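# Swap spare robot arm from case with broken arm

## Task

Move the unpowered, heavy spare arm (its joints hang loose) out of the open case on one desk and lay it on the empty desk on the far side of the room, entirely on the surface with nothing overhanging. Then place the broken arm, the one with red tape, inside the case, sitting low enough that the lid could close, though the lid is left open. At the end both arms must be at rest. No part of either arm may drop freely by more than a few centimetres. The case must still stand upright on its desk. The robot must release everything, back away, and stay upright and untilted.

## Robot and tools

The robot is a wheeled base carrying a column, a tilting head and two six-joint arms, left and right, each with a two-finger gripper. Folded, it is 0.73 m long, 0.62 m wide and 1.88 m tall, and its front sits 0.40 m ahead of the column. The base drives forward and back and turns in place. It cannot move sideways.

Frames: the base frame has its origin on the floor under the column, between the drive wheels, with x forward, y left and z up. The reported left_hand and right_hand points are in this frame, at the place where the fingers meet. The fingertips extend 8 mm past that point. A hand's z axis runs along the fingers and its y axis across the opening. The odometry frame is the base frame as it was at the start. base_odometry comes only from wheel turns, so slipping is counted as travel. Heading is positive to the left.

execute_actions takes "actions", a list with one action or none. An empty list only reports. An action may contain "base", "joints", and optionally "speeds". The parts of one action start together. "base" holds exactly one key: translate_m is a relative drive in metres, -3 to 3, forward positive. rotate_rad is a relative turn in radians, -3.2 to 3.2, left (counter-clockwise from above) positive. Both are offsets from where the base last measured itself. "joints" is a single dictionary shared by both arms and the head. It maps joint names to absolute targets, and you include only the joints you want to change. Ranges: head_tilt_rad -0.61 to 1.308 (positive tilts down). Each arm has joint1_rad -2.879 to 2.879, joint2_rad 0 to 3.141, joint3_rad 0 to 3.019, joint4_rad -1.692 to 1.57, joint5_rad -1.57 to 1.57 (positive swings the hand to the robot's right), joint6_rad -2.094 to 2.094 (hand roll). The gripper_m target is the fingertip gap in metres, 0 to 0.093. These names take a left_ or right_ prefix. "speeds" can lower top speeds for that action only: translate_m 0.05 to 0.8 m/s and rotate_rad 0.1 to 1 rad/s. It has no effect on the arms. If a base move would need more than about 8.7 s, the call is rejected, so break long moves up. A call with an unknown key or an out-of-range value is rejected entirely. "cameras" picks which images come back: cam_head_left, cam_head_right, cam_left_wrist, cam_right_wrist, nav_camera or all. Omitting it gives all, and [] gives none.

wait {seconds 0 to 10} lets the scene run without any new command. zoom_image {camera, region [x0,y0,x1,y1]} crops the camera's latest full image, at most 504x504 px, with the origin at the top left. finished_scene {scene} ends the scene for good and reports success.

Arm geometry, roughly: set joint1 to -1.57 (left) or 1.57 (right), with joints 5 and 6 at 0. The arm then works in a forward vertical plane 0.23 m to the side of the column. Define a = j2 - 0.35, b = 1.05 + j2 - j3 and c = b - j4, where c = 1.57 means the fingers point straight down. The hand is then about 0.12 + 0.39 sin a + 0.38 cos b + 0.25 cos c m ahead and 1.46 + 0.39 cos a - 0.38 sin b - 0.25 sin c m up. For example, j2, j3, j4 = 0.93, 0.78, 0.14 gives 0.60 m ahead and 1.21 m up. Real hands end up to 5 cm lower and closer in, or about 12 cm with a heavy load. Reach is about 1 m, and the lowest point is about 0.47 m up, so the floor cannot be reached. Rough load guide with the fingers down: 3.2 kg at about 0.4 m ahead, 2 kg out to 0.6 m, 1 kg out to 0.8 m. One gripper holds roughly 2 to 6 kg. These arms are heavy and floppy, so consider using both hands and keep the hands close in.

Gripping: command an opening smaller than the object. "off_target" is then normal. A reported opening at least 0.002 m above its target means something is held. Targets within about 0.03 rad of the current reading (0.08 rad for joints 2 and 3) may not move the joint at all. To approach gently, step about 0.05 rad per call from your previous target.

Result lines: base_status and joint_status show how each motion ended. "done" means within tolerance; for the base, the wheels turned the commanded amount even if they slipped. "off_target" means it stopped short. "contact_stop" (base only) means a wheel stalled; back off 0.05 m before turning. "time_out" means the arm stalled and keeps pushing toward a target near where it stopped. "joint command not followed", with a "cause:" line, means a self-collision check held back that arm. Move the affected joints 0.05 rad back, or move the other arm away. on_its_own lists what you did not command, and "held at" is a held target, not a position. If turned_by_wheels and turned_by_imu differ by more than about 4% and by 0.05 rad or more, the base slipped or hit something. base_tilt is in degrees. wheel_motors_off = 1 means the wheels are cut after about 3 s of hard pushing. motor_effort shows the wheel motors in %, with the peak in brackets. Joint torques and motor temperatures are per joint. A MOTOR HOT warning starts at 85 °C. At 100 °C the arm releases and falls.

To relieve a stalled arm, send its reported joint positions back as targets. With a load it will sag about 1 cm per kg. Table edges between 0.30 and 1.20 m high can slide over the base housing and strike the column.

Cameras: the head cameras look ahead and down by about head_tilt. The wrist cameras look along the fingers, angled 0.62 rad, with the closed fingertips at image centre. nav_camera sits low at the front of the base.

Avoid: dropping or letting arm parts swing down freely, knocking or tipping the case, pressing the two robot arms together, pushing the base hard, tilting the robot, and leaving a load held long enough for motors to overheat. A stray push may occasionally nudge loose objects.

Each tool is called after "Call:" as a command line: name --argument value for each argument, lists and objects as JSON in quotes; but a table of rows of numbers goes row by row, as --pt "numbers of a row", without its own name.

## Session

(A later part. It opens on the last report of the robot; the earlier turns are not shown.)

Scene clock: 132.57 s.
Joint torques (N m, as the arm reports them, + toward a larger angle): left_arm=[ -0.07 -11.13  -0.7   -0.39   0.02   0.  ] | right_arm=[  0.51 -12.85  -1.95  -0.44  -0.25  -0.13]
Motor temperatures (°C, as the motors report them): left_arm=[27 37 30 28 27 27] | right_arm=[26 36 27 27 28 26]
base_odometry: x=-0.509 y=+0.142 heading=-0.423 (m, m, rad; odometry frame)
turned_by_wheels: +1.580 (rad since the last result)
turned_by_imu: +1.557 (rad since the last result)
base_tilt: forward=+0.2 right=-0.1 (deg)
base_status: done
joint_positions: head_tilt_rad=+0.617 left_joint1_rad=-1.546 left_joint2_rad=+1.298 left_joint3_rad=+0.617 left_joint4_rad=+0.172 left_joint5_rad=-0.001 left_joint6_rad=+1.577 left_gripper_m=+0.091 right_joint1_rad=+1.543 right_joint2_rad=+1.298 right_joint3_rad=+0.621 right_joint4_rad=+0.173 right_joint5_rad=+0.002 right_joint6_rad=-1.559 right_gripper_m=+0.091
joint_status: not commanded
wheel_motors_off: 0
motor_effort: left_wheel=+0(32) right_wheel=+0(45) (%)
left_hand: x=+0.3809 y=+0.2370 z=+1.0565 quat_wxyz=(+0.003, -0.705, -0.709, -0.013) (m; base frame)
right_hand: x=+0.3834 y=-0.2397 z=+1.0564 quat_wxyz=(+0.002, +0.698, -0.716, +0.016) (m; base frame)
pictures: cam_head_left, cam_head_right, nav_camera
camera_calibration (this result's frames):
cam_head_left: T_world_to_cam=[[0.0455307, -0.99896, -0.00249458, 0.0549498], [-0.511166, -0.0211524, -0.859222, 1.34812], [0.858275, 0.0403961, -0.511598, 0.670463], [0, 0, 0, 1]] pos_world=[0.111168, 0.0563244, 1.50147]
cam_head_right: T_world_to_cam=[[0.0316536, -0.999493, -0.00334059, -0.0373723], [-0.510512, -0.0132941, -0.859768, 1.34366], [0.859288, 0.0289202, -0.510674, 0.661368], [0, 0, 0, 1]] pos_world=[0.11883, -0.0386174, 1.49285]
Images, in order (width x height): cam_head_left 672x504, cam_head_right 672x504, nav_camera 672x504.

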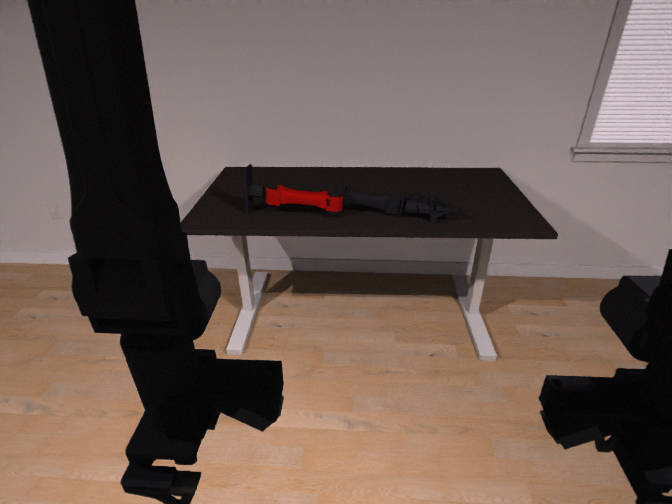

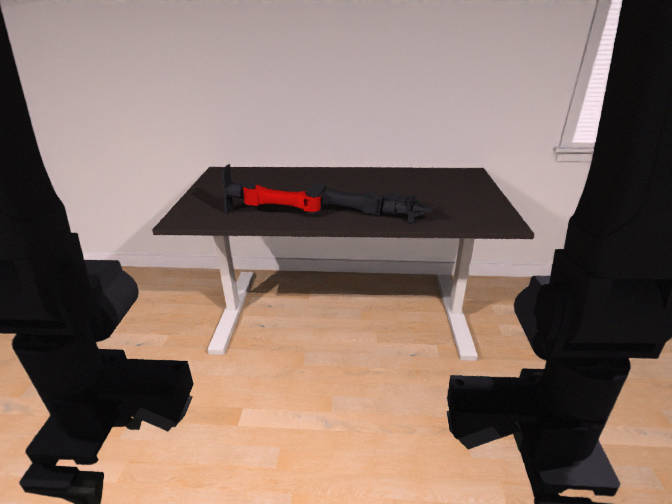

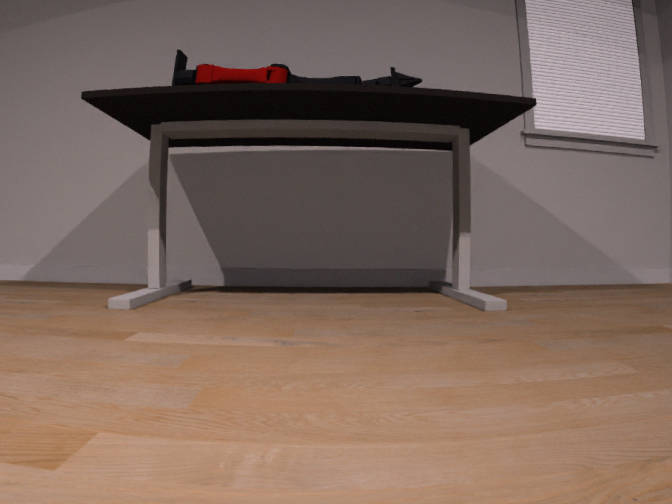

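Call:
execute_actions --actions '[{"base": {"rotate_rad": 0.056}, "joints": {"head_tilt_rad": 1.2}}]' --cameras '[]'

Call:
execute_actions --actions '[{"base": {"translate_m": 1.33}}]' --cameras '["cam_head_left", "cam_head_right", "cam_left_wrist", "cam_right_wrist"]'

Scene clock: 150.33 s.
Joint torques (N m, as the arm reports them, + toward a larger angle): left_arm=[ -0.05 -11.47  -0.74  -0.47   0.05   0.  ] | right_arm=[  0.31 -12.74  -1.84  -0.46  -0.25  -0.13]
Motor temperatures (°C, as the motors report them): left_arm=[27 37 29 28 27 27] | right_arm=[26 35 27 27 28 26]
base_odometry: x=-0.509 y=+0.142 heading=-0.368 (m, m, rad; odometry frame)
turned_by_wheels: +0.056 (rad since the last result)
turned_by_imu: +0.054 (rad since the last result)
base_tilt: forward=+0.3 right=-0.1 (deg)
base_status: done
joint_positions: head_tilt_rad=+1.197 left_joint1_rad=-1.546 left_joint2_rad=+1.298 left_joint3_rad=+0.617 left_joint4_rad=+0.172 left_joint5_rad=-0.001 left_joint6_rad=+1.577 left_gripper_m=+0.091 right_joint1_rad=+1.544 right_joint2_rad=+1.298 right_joint3_rad=+0.621 right_joint4_rad=+0.173 right_joint5_rad=+0.001 right_joint6_rad=-1.559 right_gripper_m=+0.091
joint_status: all done
wheel_motors_off: 0
motor_effort: left_wheel=+0(25) right_wheel=+1(31) (%)
left_hand: x=+0.3809 y=+0.2370 z=+1.0565 quat_wxyz=(+0.003, -0.705, -0.709, -0.013) (m; base frame)
right_hand: x=+0.3834 y=-0.2390 z=+1.0564 quat_wxyz=(+0.002, +0.698, -0.716, +0.016) (m; base frame)
pictures: none
No camera images: the call's "cameras" was empty. Leave "cameras" out to get every camera's image.

Scene clock: 154.13 s.
Joint torques (N m, as the arm reports them, + toward a larger angle): left_arm=[ -0.26 -11.41  -1.06  -0.41   0.04  -0.01] | right_arm=[  0.32 -12.94  -2.23  -0.42  -0.25  -0.13]
Motor temperatures (°C, as the motors report them): left_arm=[27 37 29 28 27 27] | right_arm=[26 35 27 27 28 26]
base_odometry: x=+0.732 y=-0.336 heading=-0.367 (m, m, rad; odometry frame)
turned_by_wheels: +0.000 (rad since the last result)
turned_by_imu: +0.003 (rad since the last result)
base_tilt: forward=+0.3 right=-0.1 (deg)
base_status: done
joint_positions: head_tilt_rad=+1.199 left_joint1_rad=-1.546 left_joint2_rad=+1.298 left_joint3_rad=+0.620 left_joint4_rad=+0.172 left_joint5_rad=-0.001 left_joint6_rad=+1.577 left_gripper_m=+0.091 right_joint1_rad=+1.544 right_joint2_rad=+1.298 right_joint3_rad=+0.622 right_joint4_rad=+0.173 right_joint5_rad=+0.001 right_joint6_rad=-1.559 right_gripper_m=+0.091
joint_status: not commanded
wheel_motors_off: 0
motor_effort: left_wheel=+0(43) right_wheel=-2(60) (%)
left_hand: x=+0.3829 y=+0.2370 z=+1.0563 quat_wxyz=(+0.002, -0.705, -0.709, -0.014) (m; base frame)
right_hand: x=+0.3846 y=-0.2391 z=+1.0563 quat_wxyz=(+0.001, +0.698, -0.716, +0.016) (m; base frame)
pictures: cam_head_left, cam_head_right, cam_left_wrist, cam_right_wrist
camera_calibration (this result's frames):
cam_head_left: T_world_to_cam=[[0.0366712, -0.99896, -0.0271015, 0.0932874], [-0.899197, -0.0211524, -0.437033, 0.717347], [0.436005, 0.0403961, -0.899037, 1.28823], [0, 0, 0, 1]] pos_world=[0.0799387, 0.0563244, 1.4742]
cam_head_right: T_world_to_cam=[[0.0246117, -0.999493, -0.0201835, -0.0110821], [-0.89895, -0.0132941, -0.437849, 0.713322], [0.437359, 0.0289202, -0.898822, 1.28021], [0, 0, 0, 1]] pos_world=[0.0816022, -0.0386174, 1.46279]
cam_left_wrist: T_world_to_cam=[[-0.999791, 0.00847514, -0.018595, 0.405574], [-0.00449785, 0.796366, 0.604798, -0.826094], [0.0199342, 0.604756, -0.796162, 0.815559], [0, 0, 0, 1]] pos_world=[0.385516, 0.161221, 1.15648]
cam_right_wrist: T_world_to_cam=[[0.998528, -0.0515579, 0.0168262, -0.414129], [-0.0515384, -0.805477, 0.590382, -0.788443], [-0.0168857, -0.590381, -0.806948, 0.844057], [0, 0, 0, 1]] pos_world=[0.387137, -0.158109, 1.15356]
Images, in order (width x height): cam_head_left 672x504, cam_head_right 672x504, cam_left_wrist 672x504, cam_right_wrist 672x504.

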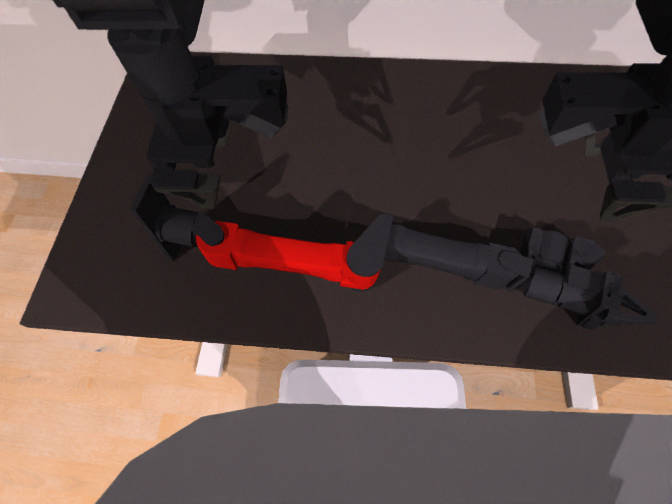

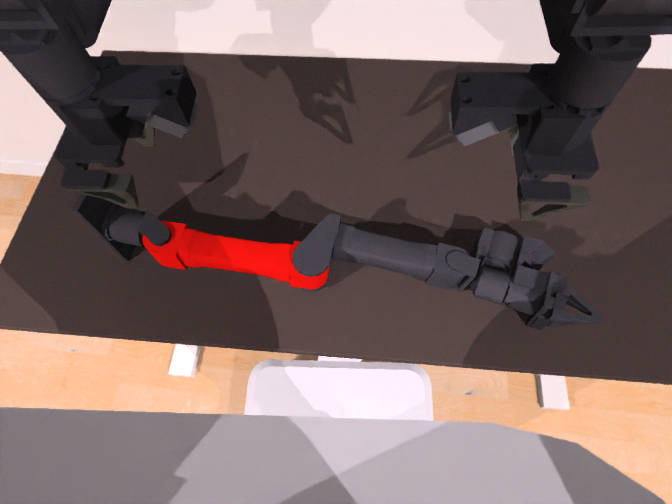

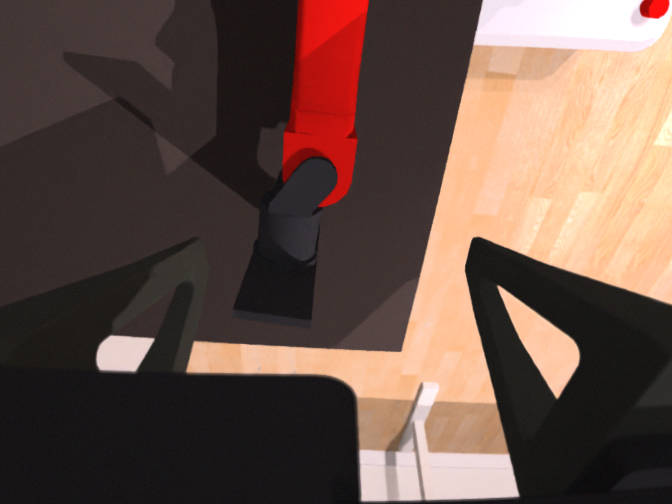

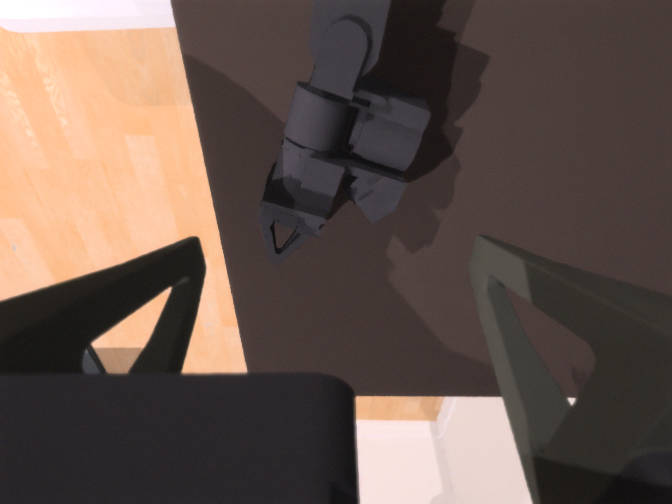

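Call:
zoom_image --camera "cam_head_left" --region '[120, 170, 420, 330]'

Call:
zoom_image --camera "cam_head_left" --region '[340, 190, 672, 390]'

Region (120, 170, 420, 330) of cam_head_left's 672x504 image, scaled by 1.680, with more detail than that image has; it fills the top 269 rows of this view, and the rest is white.

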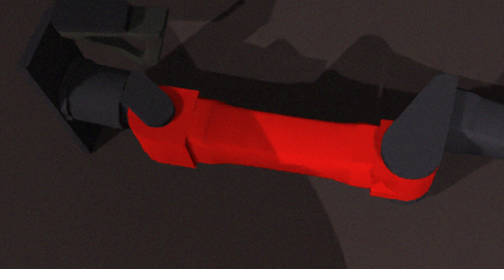

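Region (340, 190, 672, 390) of cam_head_left's 672x504 image, scaled by 1.518, with more detail than that image has; it fills the top 304 rows of this view, and the rest is white.

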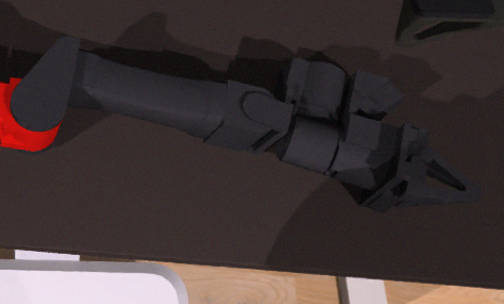

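Call:
execute_actions --actions '[{"joints": {"left_joint1_rad": -1.668, "left_joint2_rad": 1.815, "left_joint3_rad": 0.99, "left_joint4_rad": 0.30, "left_joint5_rad": -0.066, "left_joint6_rad": 1.70, "right_joint1_rad": 1.698, "right_joint2_rad": 1.85, "right_joint3_rad": 1.057, "right_joint4_rad": 0.268, "right_joint5_rad": 0.017, "right_joint6_rad": -1.262}}]' --cameras '["cam_head_left", "cam_left_wrist", "cam_right_wrist"]'

Scene clock: 174.87 s.
Joint torques (N m, as the arm reports them, + toward a larger angle): left_arm=[ -0.75 -13.88  -2.37   0.22  -0.04   0.14] | right_arm=[  1.14 -15.76  -3.01   0.49  -0.25   0.06]
Motor temperatures (°C, as the motors report them): left_arm=[27 36 29 28 27 27] | right_arm=[26 35 27 27 28 26]
base_odometry: x=+0.732 y=-0.336 heading=-0.367 (m, m, rad; odometry frame)
turned_by_wheels: +0.000 (rad since the last result)
turned_by_imu: -0.001 (rad since the last result)
base_tilt: forward=+0.3 right=-0.1 (deg)
base_status: not commanded
joint_positions: head_tilt_rad=+1.199 left_joint1_rad=-1.677 left_joint2_rad=+1.830 left_joint3_rad=+0.989 left_joint4_rad=+0.295 left_joint5_rad=-0.064 left_joint6_rad=+1.693 left_gripper_m=+0.091 right_joint1_rad=+1.708 right_joint2_rad=+1.863 right_joint3_rad=+1.057 right_joint4_rad=+0.261 right_joint5_rad=+0.017 right_joint6_rad=-1.272 right_gripper_m=+0.091
joint_status: all done
wheel_motors_off: 0
motor_effort: left_wheel=+1(1) right_wheel=-2(4) (%)
left_hand: x=+0.3812 y=+0.1666 z=+0.8834 quat_wxyz=(-0.004, -0.767, -0.642, +0.017) (m; base frame)
right_hand: x=+0.3938 y=-0.1363 z=+0.8695 quat_wxyz=(-0.022, +0.621, -0.782, -0.047) (m; base frame)
pictures: cam_head_left, cam_left_wrist, cam_right_wrist
camera_calibration (this result's frames):
cam_head_left: T_world_to_cam=[[0.0366712, -0.99896, -0.0271015, 0.0932874], [-0.899197, -0.0211524, -0.437033, 0.717347], [0.436005, 0.0403961, -0.899037, 1.28823], [0, 0, 0, 1]] pos_world=[0.0799387, 0.0563244, 1.4742]
cam_left_wrist: T_world_to_cam=[[-0.981651, 0.190157, 0.0142188, 0.33515], [0.165209, 0.81088, 0.561409, -0.694258], [0.0952262, 0.553457, -0.827416, 0.727985], [0, 0, 0, 1]] pos_world=[0.374374, 0.0963204, 0.987344]
cam_right_wrist: T_world_to_cam=[[0.967099, -0.248664, -0.053715, -0.368015], [-0.190933, -0.849001, 0.492689, -0.460963], [-0.168118, -0.466223, -0.868546, 0.884174], [0, 0, 0, 1]] pos_world=[0.416539, -0.0706479, 0.97529]
Images, in order (width x height): cam_head_left 672x504, cam_left_wrist 672x504, cam_right_wrist 672x504.

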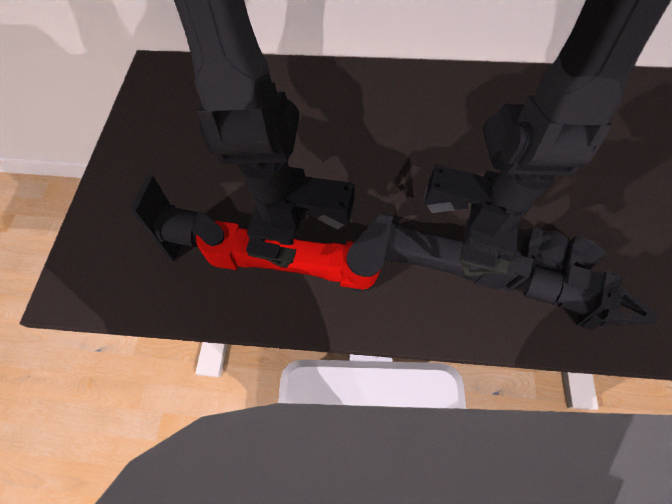

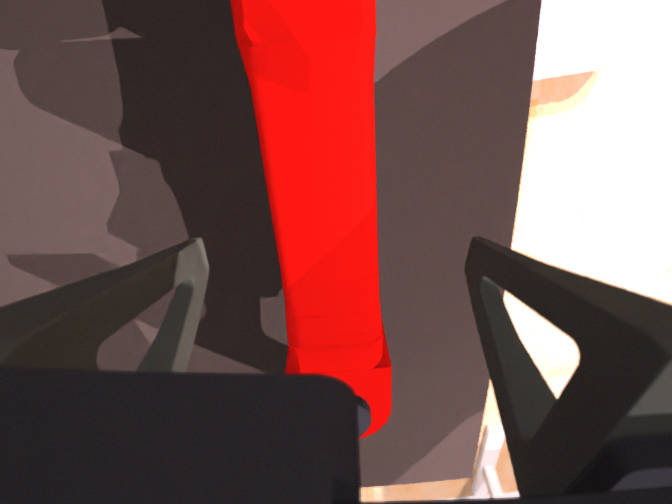

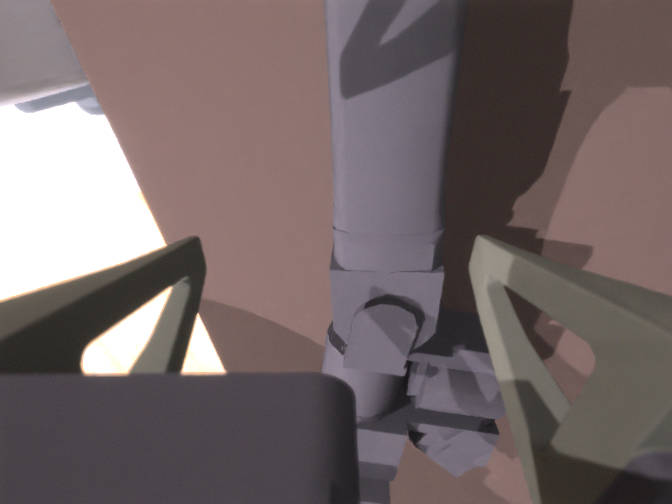

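Call:
execute_actions --actions '[{"joints": {"left_joint1_rad": -1.672, "left_joint2_rad": 1.90, "left_joint3_rad": 1.048, "left_joint4_rad": 0.332, "left_joint5_rad": -0.072, "left_joint6_rad": 1.622, "right_joint1_rad": 1.70, "right_joint2_rad": 1.855, "right_joint3_rad": 1.108, "right_joint4_rad": 0.22, "right_joint5_rad": 0.017, "right_joint6_rad": -1.27}}]' --cameras '["cam_left_wrist", "cam_right_wrist"]'

Scene clock: 186.50 s.
Joint torques (N m, as the arm reports them, + toward a larger angle): left_arm=[ -1.44 -11.74  -3.04   0.64  -0.08   0.02] | right_arm=[  1.4  -16.67  -3.12  -0.38  -0.27  -0.01]
Motor temperatures (°C, as the motors report them): left_arm=[27 37 29 28 27 27] | right_arm=[26 35 27 27 28 26]
base_odometry: x=+0.732 y=-0.336 heading=-0.367 (m, m, rad; odometry frame)
turned_by_wheels: +0.000 (rad since the last result)
turned_by_imu: -0.001 (rad since the last result)
base_tilt: forward=+0.3 right=+0.0 (deg)
base_status: not commanded
joint_positions: head_tilt_rad=+1.199 left_joint1_rad=-1.677 left_joint2_rad=+1.881 left_joint3_rad=+1.057 left_joint4_rad=+0.322 left_joint5_rad=-0.069 left_joint6_rad=+1.628 left_gripper_m=+0.091 right_joint1_rad=+1.708 right_joint2_rad=+1.863 right_joint3_rad=+1.115 right_joint4_rad=+0.233 right_joint5_rad=+0.017 right_joint6_rad=-1.273 right_gripper_m=+0.091
joint_status: all done
wheel_motors_off: 0
motor_effort: left_wheel=+1(1) right_wheel=-2(1) (%)
left_hand: x=+0.3992 y=+0.1645 z=+0.8619 quat_wxyz=(-0.017, -0.744, -0.668, +0.000) (m; base frame)
right_hand: x=+0.4224 y=-0.1336 z=+0.8641 quat_wxyz=(-0.034, +0.621, -0.782, -0.039) (m; base frame)
pictures: cam_left_wrist, cam_right_wrist
camera_calibration (this result's frames):
cam_left_wrist: T_world_to_cam=[[-0.992147, 0.122199, -0.0266831, 0.404099], [0.0854589, 0.818043, 0.568773, -0.659166], [0.0913317, 0.562026, -0.822061, 0.705188], [0, 0, 0, 1]] pos_world=[0.392851, 0.093511, 0.965407]
cam_right_wrist: T_world_to_cam=[[0.967482, -0.251634, -0.0256768, -0.42016], [-0.208041, -0.849371, 0.485065, -0.436812], [-0.143868, -0.463949, -0.874101, 0.880368], [0, 0, 0, 1]] pos_world=[0.442279, -0.0682964, 0.970624]
Images, in order (width x height): cam_left_wrist 672x504, cam_right_wrist 672x504.

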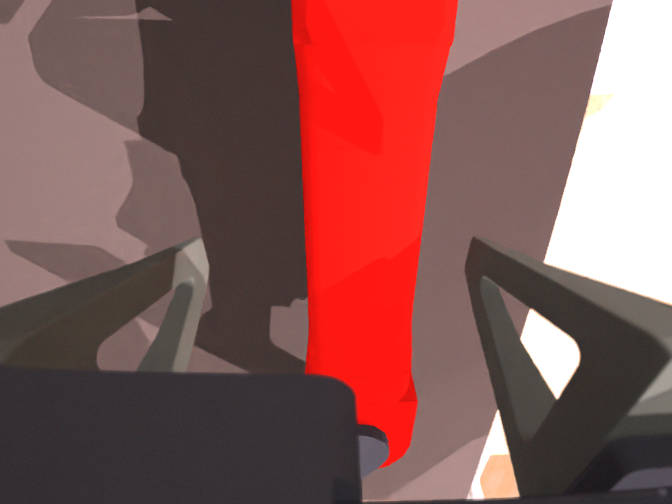

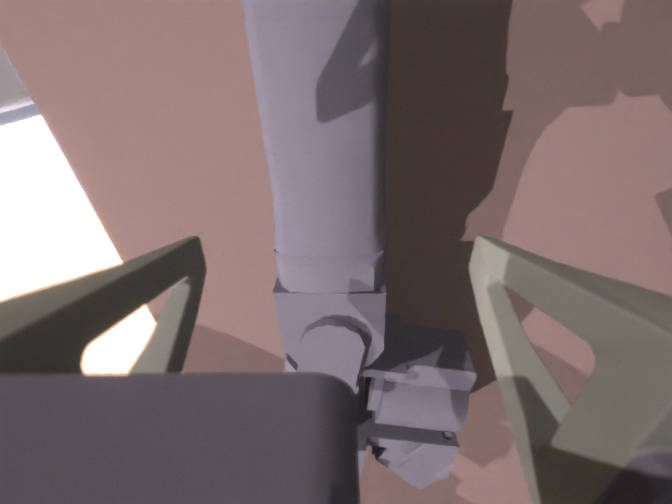

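Call:
execute_actions --actions '[{"joints": {"left_joint1_rad": -1.664, "left_joint2_rad": 2.012, "left_joint3_rad": 1.143, "left_joint4_rad": 0.33, "left_joint5_rad": -0.067, "left_joint6_rad": 1.63, "right_joint1_rad": 1.684, "right_joint2_rad": 2.012, "right_joint3_rad": 1.232, "right_joint4_rad": 0.232, "right_joint5_rad": 0.007, "right_joint6_rad": -1.285}}]' --cameras '["cam_left_wrist", "cam_right_wrist"]'

Scene clock: 189.83 s.
Joint torques (N m, as the arm reports them, + toward a larger angle): left_arm=[ -1.13 -12.19  -3.25   0.36   0.09   0.1 ] | right_arm=[  1.38 -14.04  -2.94   0.07  -0.32  -0.08]
Motor temperatures (°C, as the motors report them): left_arm=[27 37 29 28 27 27] | right_arm=[26 35 27 27 28 26]
base_odometry: x=+0.732 y=-0.336 heading=-0.367 (m, m, rad; odometry frame)
turned_by_wheels: +0.000 (rad since the last result)
turned_by_imu: -0.001 (rad since the last result)
base_tilt: forward=+0.3 right=+0.0 (deg)
base_status: not commanded
joint_positions: head_tilt_rad=+1.199 left_joint1_rad=-1.674 left_joint2_rad=+2.008 left_joint3_rad=+1.149 left_joint4_rad=+0.322 left_joint5_rad=-0.069 left_joint6_rad=+1.630 left_gripper_m=+0.091 right_joint1_rad=+1.691 right_joint2_rad=+2.008 right_joint3_rad=+1.233 right_joint4_rad=+0.233 right_joint5_rad=+0.008 right_joint6_rad=-1.280 right_gripper_m=+0.091
joint_status: all done
wheel_motors_off: 0
motor_effort: left_wheel=+1(1) right_wheel=-2(0) (%)
left_hand: x=+0.3763 y=+0.1640 z=+0.8173 quat_wxyz=(-0.003, -0.745, -0.667, +0.011) (m; base frame)
right_hand: x=+0.4050 y=-0.1395 z=+0.8098 quat_wxyz=(-0.021, +0.621, -0.783, -0.044) (m; base frame)
pictures: cam_left_wrist, cam_right_wrist
camera_calibration (this result's frames):
cam_left_wrist: T_world_to_cam=[[-0.991992, 0.12599, 0.00884688, 0.350514], [0.108603, 0.815142, 0.56899, -0.639776], [0.0644755, 0.565394, -0.822297, 0.680617], [0, 0, 0, 1]] pos_world=[0.373306, 0.0925302, 0.920595]
cam_right_wrist: T_world_to_cam=[[0.966785, -0.250686, -0.0498303, -0.386148], [-0.193623, -0.845601, 0.497462, -0.434448], [-0.166844, -0.471291, -0.866053, 0.829472], [0, 0, 0, 1]] pos_world=[0.427596, -0.0732488, 0.915247]
Images, in order (width x height): cam_left_wrist 672x504, cam_right_wrist 672x504.

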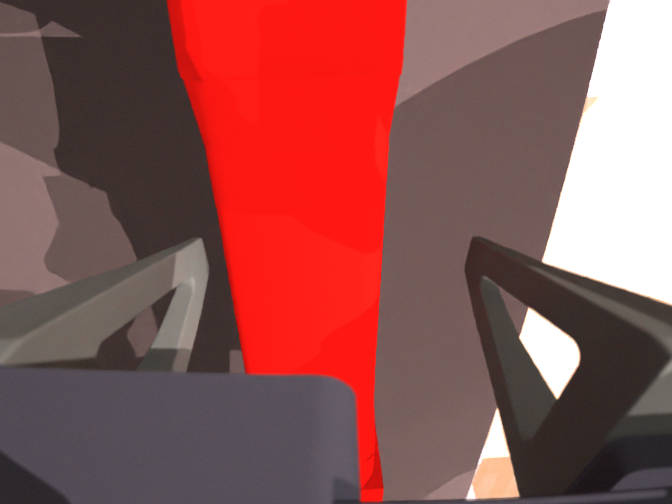

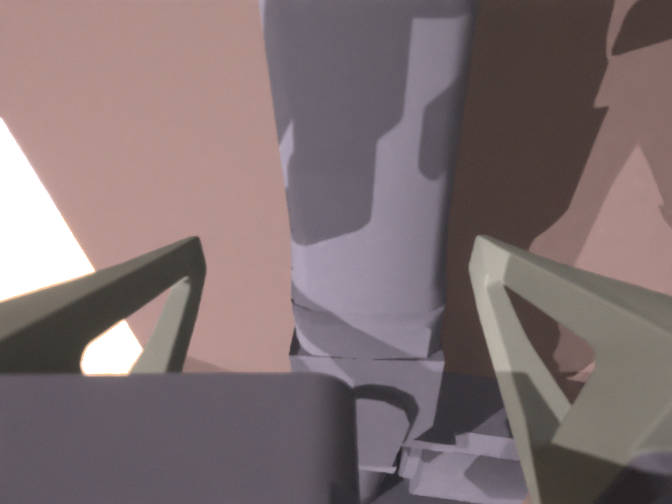

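Call:
execute_actions --actions '[{"joints": {"left_joint1_rad": -1.658, "left_joint2_rad": 2.105, "left_joint3_rad": 1.262, "left_joint4_rad": 0.298, "left_joint5_rad": -0.065, "left_joint6_rad": 1.634, "right_joint1_rad": 1.676, "right_joint2_rad": 2.123, "right_joint3_rad": 1.373, "right_joint4_rad": 0.208, "right_joint5_rad": 0.0, "right_joint6_rad": -1.29}}]' --cameras '["cam_left_wrist", "cam_right_wrist"]'

Scene clock: 192.93 s.
Joint torques (N m, as the arm reports them, + toward a larger angle): left_arm=[ -1.55 -12.57  -2.77  -0.45   0.12   0.09] | right_arm=[  2.07 -14.18  -2.79  -0.33  -0.35  -0.1 ]
Motor temperatures (°C, as the motors report them): left_arm=[27 37 29 28 27 27] | right_arm=[26 35 27 27 28 26]
base_odometry: x=+0.732 y=-0.336 heading=-0.367 (m, m, rad; odometry frame)
turned_by_wheels: +0.000 (rad since the last result)
turned_by_imu: -0.001 (rad since the last result)
base_tilt: forward=+0.3 right=+0.0 (deg)
base_status: not commanded
joint_positions: head_tilt_rad=+1.199 left_joint1_rad=-1.667 left_joint2_rad=+2.092 left_joint3_rad=+1.266 left_joint4_rad=+0.309 left_joint5_rad=-0.067 left_joint6_rad=+1.631 left_gripper_m=+0.091 right_joint1_rad=+1.686 right_joint2_rad=+2.109 right_joint3_rad=+1.377 right_joint4_rad=+0.220 right_joint5_rad=+0.002 right_joint6_rad=-1.282 right_gripper_m=+0.091
joint_status: all done
wheel_motors_off: 0
motor_effort: left_wheel=+1(1) right_wheel=-2(3) (%)
left_hand: x=+0.3890 y=+0.1648 z=+0.7811 quat_wxyz=(-0.008, -0.744, -0.668, +0.003) (m; base frame)
right_hand: x=+0.4224 y=-0.1367 z=+0.7676 quat_wxyz=(-0.034, +0.620, -0.783, -0.036) (m; base frame)
pictures: cam_left_wrist, cam_right_wrist
camera_calibration (this result's frames):
cam_left_wrist: T_world_to_cam=[[-0.992404, 0.122592, -0.0102759, 0.378997], [0.0945502, 0.8135, 0.573828, -0.619225], [0.0787061, 0.568498, -0.818911, 0.640937], [0, 0, 0, 1]] pos_world=[0.38422, 0.0929064, 0.884094]
cam_right_wrist: T_world_to_cam=[[0.967128, -0.253272, -0.0227335, -0.425752], [-0.210326, -0.846966, 0.488274, -0.393829], [-0.14292, -0.467442, -0.872394, 0.792419], [0, 0, 0, 1]] pos_world=[0.442177, -0.0709808, 0.873919]
Images, in order (width x height): cam_left_wrist 672x504, cam_right_wrist 672x504.

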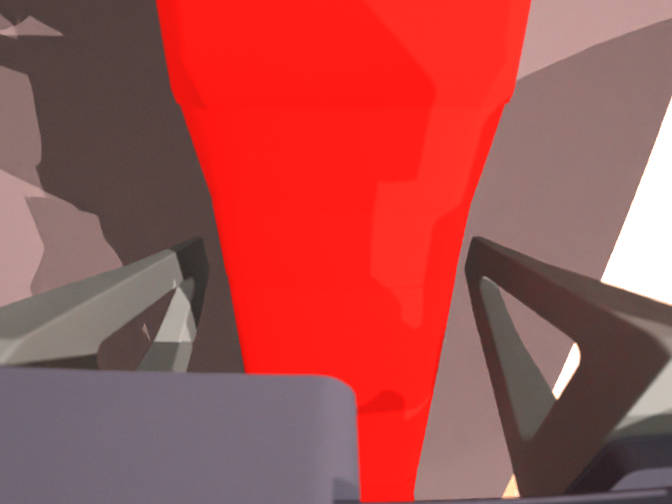

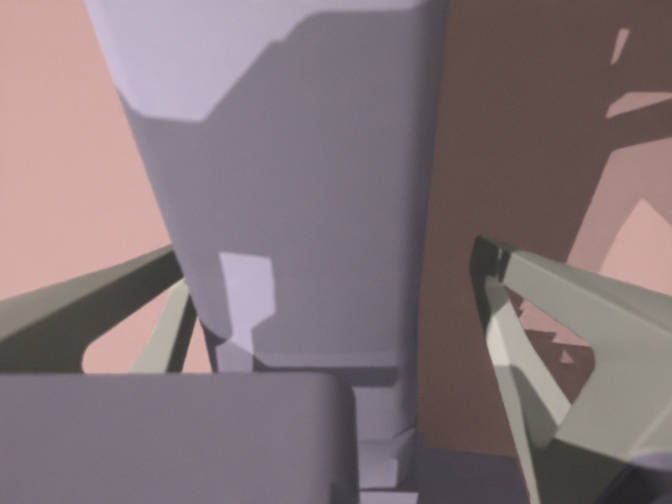

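Call:
execute_actions --actions '[{"joints": {"left_joint2_rad": 2.132, "left_joint3_rad": 1.29, "left_joint4_rad": 0.296, "right_joint3_rad": 1.356}}]' --cameras '["cam_left_wrist", "cam_right_wrist"]'

Scene clock: 195.37 s.
Joint torques (N m, as the arm reports them, + toward a larger angle): left_arm=[ -1.59 -11.2   -2.32  -0.41   0.11   0.1 ] | right_arm=[  1.27 -13.86  -3.43  -0.39  -0.35  -0.1 ]
Motor temperatures (°C, as the motors report them): left_arm=[27 37 29 28 27 27] | right_arm=[26 35 27 27 28 26]
base_odometry: x=+0.732 y=-0.336 heading=-0.367 (m, m, rad; odometry frame)
turned_by_wheels: +0.000 (rad since the last result)
turned_by_imu: -0.001 (rad since the last result)
base_tilt: forward=+0.3 right=-0.1 (deg)
base_status: not commanded
joint_positions: head_tilt_rad=+1.199 left_joint1_rad=-1.667 left_joint2_rad=+2.109 left_joint3_rad=+1.289 left_joint4_rad=+0.308 left_joint5_rad=-0.067 left_joint6_rad=+1.631 left_gripper_m=+0.091 right_joint1_rad=+1.686 right_joint2_rad=+2.109 right_joint3_rad=+1.366 right_joint4_rad=+0.220 right_joint5_rad=+0.002 right_joint6_rad=-1.282 right_gripper_m=+0.091
joint_status: all done
wheel_motors_off: 0
motor_effort: left_wheel=+1(1) right_wheel=+0(2) (%)
left_hand: x=+0.3914 y=+0.1640 z=+0.7739 quat_wxyz=(-0.010, -0.744, -0.668, +0.001) (m; base frame)
right_hand: x=+0.4156 y=-0.1372 z=+0.7685 quat_wxyz=(-0.029, +0.620, -0.783, -0.039) (m; base frame)
pictures: cam_left_wrist, cam_right_wrist
camera_calibration (this result's frames):
cam_left_wrist: T_world_to_cam=[[-0.992388, 0.122115, -0.0159619, 0.385871], [0.0908932, 0.813702, 0.574132, -0.613612], [0.0830985, 0.568311, -0.818607, 0.633382], [0, 0, 0, 1]] pos_world=[0.386074, 0.0922185, 0.876944]
cam_right_wrist: T_world_to_cam=[[0.9671, -0.252222, -0.0332003, -0.411045], [-0.20401, -0.846883, 0.49109, -0.400874], [-0.15198, -0.46816, -0.870476, 0.794161], [0, 0, 0, 1]] pos_world=[0.436436, -0.0713737, 0.874517]
Images, in order (width x height): cam_left_wrist 672x504, cam_right_wrist 672x504.

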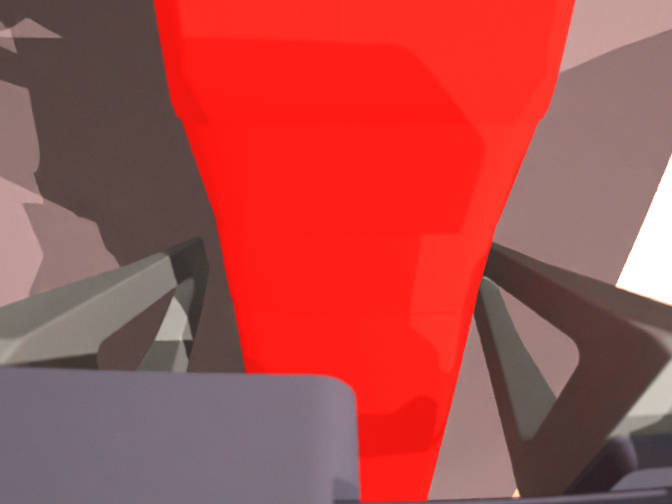

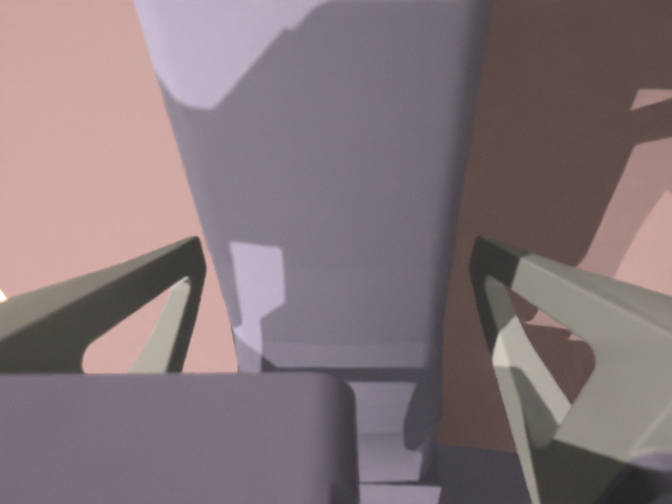

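Call:
execute_actions --actions '[{"joints": {"left_gripper_m": 0.0, "right_gripper_m": 0.0, "right_joint6_rad": -1.335}}]' --cameras '["cam_head_left", "cam_left_wrist", "cam_right_wrist"]'

Scene clock: 196.87 s.
Joint torques (N m, as the arm reports them, + toward a larger angle): left_arm=[ -1.16 -11.37  -2.21  -0.35   0.11   0.1 ] | right_arm=[  1.24 -13.93  -3.54  -0.41  -0.42  -0.12]
Motor temperatures (°C, as the motors report them): left_arm=[27 37 29 28 27 27] | right_arm=[26 35 27 27 28 26]
base_odometry: x=+0.732 y=-0.336 heading=-0.367 (m, m, rad; odometry frame)
turned_by_wheels: +0.000 (rad since the last result)
turned_by_imu: +0.000 (rad since the last result)
base_tilt: forward=+0.3 right=-0.1 (deg)
base_status: not commanded
joint_positions: head_tilt_rad=+1.199 left_joint1_rad=-1.667 left_joint2_rad=+2.111 left_joint3_rad=+1.287 left_joint4_rad=+0.303 left_joint5_rad=-0.067 left_joint6_rad=+1.630 left_gripper_m=+0.053 right_joint1_rad=+1.686 right_joint2_rad=+2.109 right_joint3_rad=+1.367 right_joint4_rad=+0.220 right_joint5_rad=+0.004 right_joint6_rad=-1.325 right_gripper_m=+0.054
joint_status: left_gripper_m off_target (ended at +0.053, target +0.000); right_gripper_m off_target (ended at +0.054, target +0.000); the others done
wheel_motors_off: 0
motor_effort: left_wheel=+2(2) right_wheel=-4(2) (%)
left_hand: x=+0.3879 y=+0.1642 z=+0.7736 quat_wxyz=(-0.007, -0.744, -0.668, +0.004) (m; base frame)
right_hand: x=+0.4162 y=-0.1375 z=+0.7682 quat_wxyz=(-0.030, +0.637, -0.769, -0.038) (m; base frame)
pictures: cam_head_left, cam_left_wrist, cam_right_wrist
camera_calibration (this result's frames):
cam_head_left: T_world_to_cam=[[0.0366712, -0.99896, -0.0271015, 0.0932875], [-0.899197, -0.0211524, -0.437033, 0.717347], [0.436005, 0.0403961, -0.899037, 1.28823], [0, 0, 0, 1]] pos_world=[0.0799387, 0.0563244, 1.4742]
cam_left_wrist: T_world_to_cam=[[-0.992587, 0.1213, -0.00759868, 0.376165], [0.0950292, 0.813554, 0.573671, -0.61443], [0.075768, 0.568696, -0.81905, 0.636425], [0, 0, 0, 1]] pos_world=[0.383544, 0.0923115, 0.876603]
cam_right_wrist: T_world_to_cam=[[0.977087, -0.211049, -0.0275504, -0.414495], [-0.170596, -0.853974, 0.491555, -0.416114], [-0.127269, -0.475592, -0.870411, 0.782556], [0, 0, 0, 1]] pos_world=[0.433606, -0.0706521, 0.874268]
Images, in order (width x height): cam_head_left 672x504, cam_left_wrist 672x504, cam_right_wrist 672x504.

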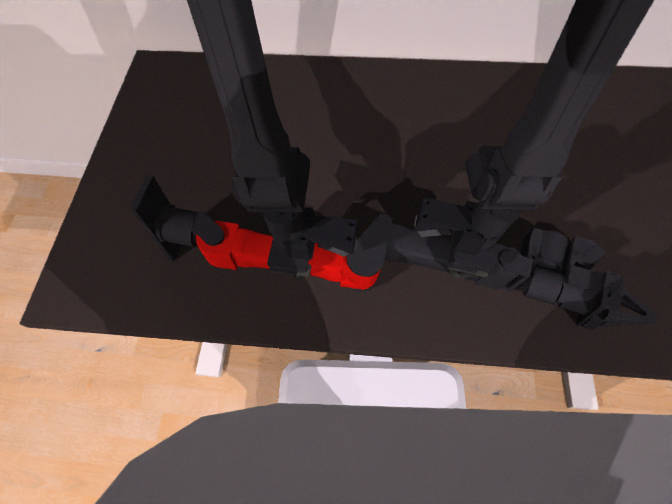

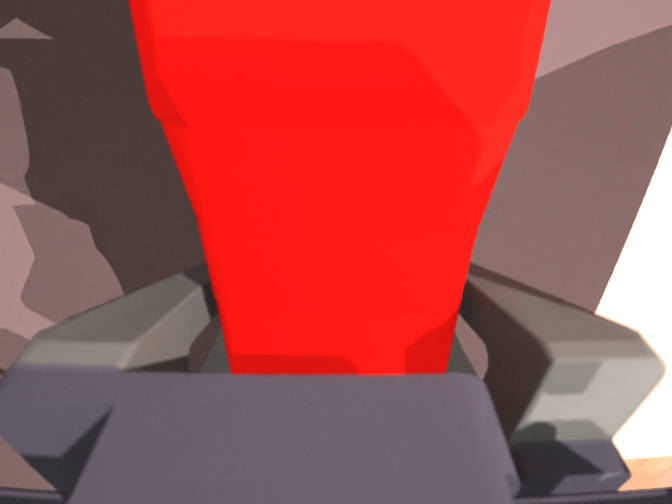

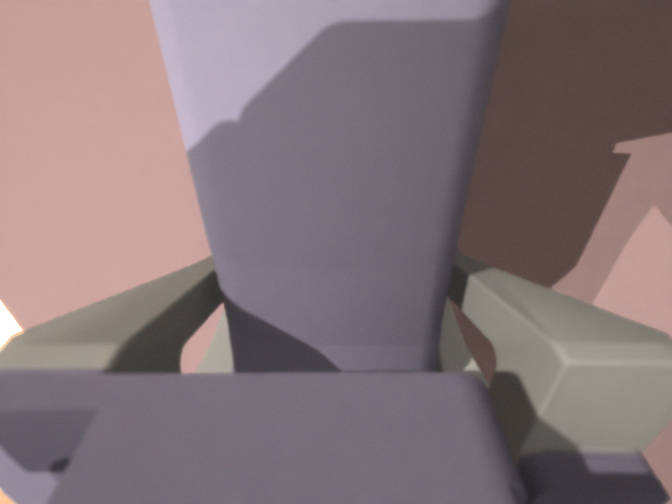

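Call:
execute_actions --actions '[{"joints": {"left_joint1_rad": -1.686, "left_joint2_rad": 1.881, "left_joint3_rad": 1.11, "left_joint4_rad": 0.325, "left_joint5_rad": -0.073, "left_joint6_rad": 1.627, "right_joint1_rad": 1.702, "right_joint2_rad": 1.907, "right_joint3_rad": 1.202, "right_joint4_rad": 0.238, "right_joint5_rad": 0.011, "right_joint6_rad": -1.325}}]' --cameras '["cam_head_left"]'

Scene clock: 203.60 s.
Joint torques (N m, as the arm reports them, + toward a larger angle): left_arm=[ -2.44 -22.96  -5.96   0.26  -0.01   0.16] | right_arm=[  2.88 -21.93  -4.58   0.13  -0.34  -0.03]
Motor temperatures (°C, as the motors report them): left_arm=[27 37 30 28 27 27] | right_arm=[26 35 27 27 28 26]
base_odometry: x=+0.732 y=-0.336 heading=-0.367 (m, m, rad; odometry frame)
turned_by_wheels: +0.000 (rad since the last result)
turned_by_imu: -0.001 (rad since the last result)
base_tilt: forward=+0.3 right=-0.1 (deg)
base_status: not commanded
joint_positions: head_tilt_rad=+1.199 left_joint1_rad=-1.682 left_joint2_rad=+2.011 left_joint3_rad=+1.148 left_joint4_rad=+0.319 left_joint5_rad=-0.072 left_joint6_rad=+1.620 left_gripper_m=+0.053 right_joint1_rad=+1.689 right_joint2_rad=+2.004 right_joint3_rad=+1.219 right_joint4_rad=+0.239 right_joint5_rad=+0.013 right_joint6_rad=-1.321 right_gripper_m=+0.054
joint_status: all done
wheel_motors_off: 0
motor_effort: left_wheel=+1(2) right_wheel=-1(4) (%)
left_hand: x=+0.3733 y=+0.1587 z=+0.8171 quat_wxyz=(-0.002, -0.744, -0.669, +0.015) (m; base frame)
right_hand: x=+0.4002 y=-0.1422 z=+0.8121 quat_wxyz=(-0.018, +0.636, -0.770, -0.042) (m; base frame)
pictures: cam_head_left
camera_calibration (this result's frames):
cam_head_left: T_world_to_cam=[[0.0366712, -0.99896, -0.0271015, 0.0932875], [-0.899197, -0.0211524, -0.437033, 0.717347], [0.436005, 0.0403961, -0.899037, 1.28823], [0, 0, 0, 1]] pos_world=[0.0799387, 0.0563244, 1.4742]
Images, in order (width x height): cam_head_left 672x504.

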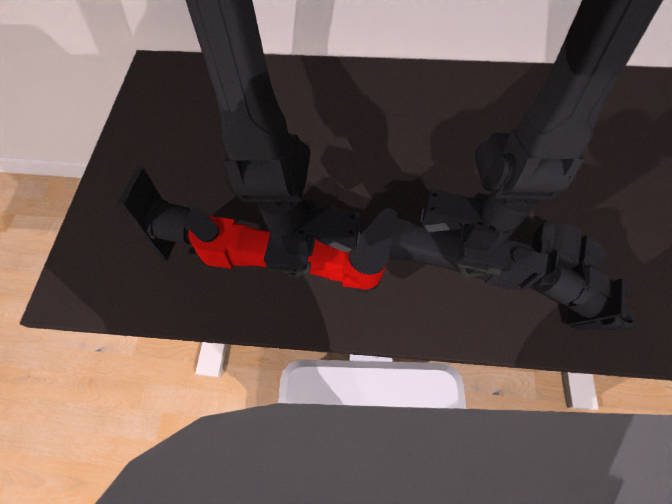

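Call:
execute_actions --actions '[{"joints": {"left_joint1_rad": -1.688, "left_joint2_rad": 1.777, "left_joint3_rad": 1.01, "left_joint4_rad": 0.35, "left_joint5_rad": -0.079, "left_joint6_rad": 1.625, "right_joint1_rad": 1.714, "right_joint2_rad": 1.798, "right_joint3_rad": 1.111, "right_joint4_rad": 0.256, "right_joint5_rad": 0.018, "right_joint6_rad": -1.32}}]' --cameras '["cam_head_left"]'

Scene clock: 206.23 s.
Joint torques (N m, as the arm reports them, + toward a larger angle): left_arm=[ -2.68 -22.23  -6.44   0.84   0.15   0.09] | right_arm=[  2.37 -22.57  -5.39   0.38  -0.17  -0.06]
Motor temperatures (°C, as the motors report them): left_arm=[27 37 30 28 27 27] | right_arm=[26 35 27 27 28 26]
base_odometry: x=+0.732 y=-0.336 heading=-0.367 (m, m, rad; odometry frame)
turned_by_wheels: +0.000 (rad since the last result)
turned_by_imu: -0.001 (rad since the last result)
base_tilt: forward=+0.3 right=+0.0 (deg)
base_status: not commanded
joint_positions: head_tilt_rad=+1.199 left_joint1_rad=-1.681 left_joint2_rad=+1.894 left_joint3_rad=+1.057 left_joint4_rad=+0.332 left_joint5_rad=-0.083 left_joint6_rad=+1.621 left_gripper_m=+0.053 right_joint1_rad=+1.702 right_joint2_rad=+1.898 right_joint3_rad=+1.139 right_joint4_rad=+0.251 right_joint5_rad=+0.015 right_joint6_rad=-1.321 right_gripper_m=+0.054
joint_status: all done
wheel_motors_off: 0
motor_effort: left_wheel=+1(2) right_wheel=-1(1) (%)
left_hand: x=+0.3939 y=+0.1644 z=+0.8586 quat_wxyz=(-0.012, -0.743, -0.669, -0.003) (m; base frame)
right_hand: x=+0.4209 y=-0.1363 z=+0.8512 quat_wxyz=(-0.037, +0.638, -0.768, -0.034) (m; base frame)
pictures: cam_head_left
camera_calibration (this result's frames):
cam_head_left: T_world_to_cam=[[0.0366712, -0.99896, -0.0271015, 0.0932875], [-0.899197, -0.0211524, -0.437033, 0.717347], [0.436005, 0.0403961, -0.899037, 1.28823], [0, 0, 0, 1]] pos_world=[0.0799387, 0.0563244, 1.4742]
Images, in order (width x height): cam_head_left 672x504.

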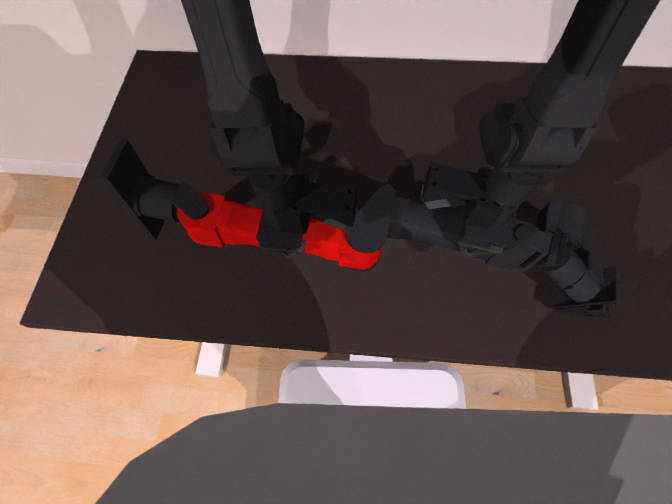

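Call:
execute_actions --actions '[{"joints": {"left_joint1_rad": -1.696, "left_joint2_rad": 1.672, "left_joint3_rad": 0.907, "left_joint4_rad": 0.332, "left_joint5_rad": -0.086, "left_joint6_rad": 1.621, "right_joint1_rad": 1.723, "right_joint2_rad": 1.681, "right_joint3_rad": 1.009, "right_joint4_rad": 0.24, "right_joint5_rad": 0.027, "right_joint6_rad": -1.314}}]' --cameras '["cam_head_left"]'

Scene clock: 208.13 s.
Joint torques (N m, as the arm reports them, + toward a larger angle): left_arm=[ -2.05 -22.27  -6.12   0.13   0.03   0.18] | right_arm=[  2.46 -23.56  -4.77  -0.3   -0.26   0.  ]
Motor temperatures (°C, as the motors report them): left_arm=[27 38 30 28 27 27] | right_arm=[26 36 27 27 28 26]
base_odometry: x=+0.732 y=-0.336 heading=-0.367 (m, m, rad; odometry frame)
turned_by_wheels: +0.000 (rad since the last result)
turned_by_imu: -0.001 (rad since the last result)
base_tilt: forward=+0.3 right=-0.1 (deg)
base_status: not commanded
joint_positions: head_tilt_rad=+1.199 left_joint1_rad=-1.689 left_joint2_rad=+1.793 left_joint3_rad=+0.951 left_joint4_rad=+0.332 left_joint5_rad=-0.087 left_joint6_rad=+1.612 left_gripper_m=+0.053 right_joint1_rad=+1.712 right_joint2_rad=+1.792 right_joint3_rad=+1.031 right_joint4_rad=+0.250 right_joint5_rad=+0.026 right_joint6_rad=-1.320 right_gripper_m=+0.054
joint_status: all done
wheel_motors_off: 0
motor_effort: left_wheel=+1(2) right_wheel=-3(5) (%)
left_hand: x=+0.3879 y=+0.1637 z=+0.8983 quat_wxyz=(-0.011, -0.741, -0.671, +0.000) (m; base frame)
right_hand: x=+0.4158 y=-0.1366 z=+0.8924 quat_wxyz=(-0.035, +0.640, -0.767, -0.034) (m; base frame)
pictures: cam_head_left
camera_calibration (this result's frames):
cam_head_left: T_world_to_cam=[[0.0366712, -0.99896, -0.0271015, 0.0932875], [-0.899197, -0.0211524, -0.437033, 0.717347], [0.436005, 0.0403961, -0.899037, 1.28823], [0, 0, 0, 1]] pos_world=[0.0799387, 0.0563244, 1.4742]
Images, in order (width x height): cam_head_left 672x504.

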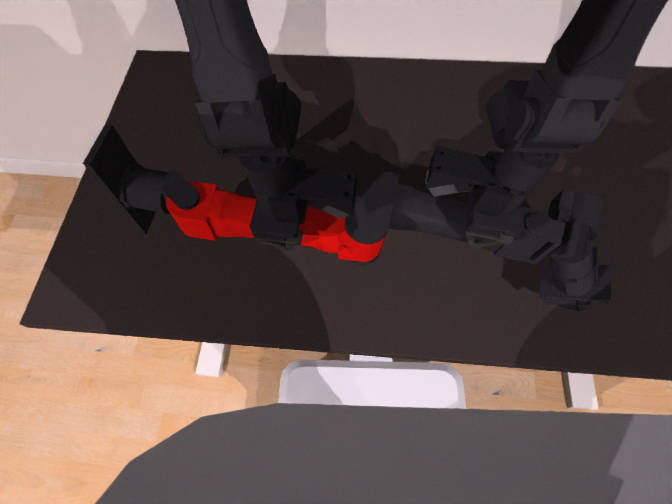

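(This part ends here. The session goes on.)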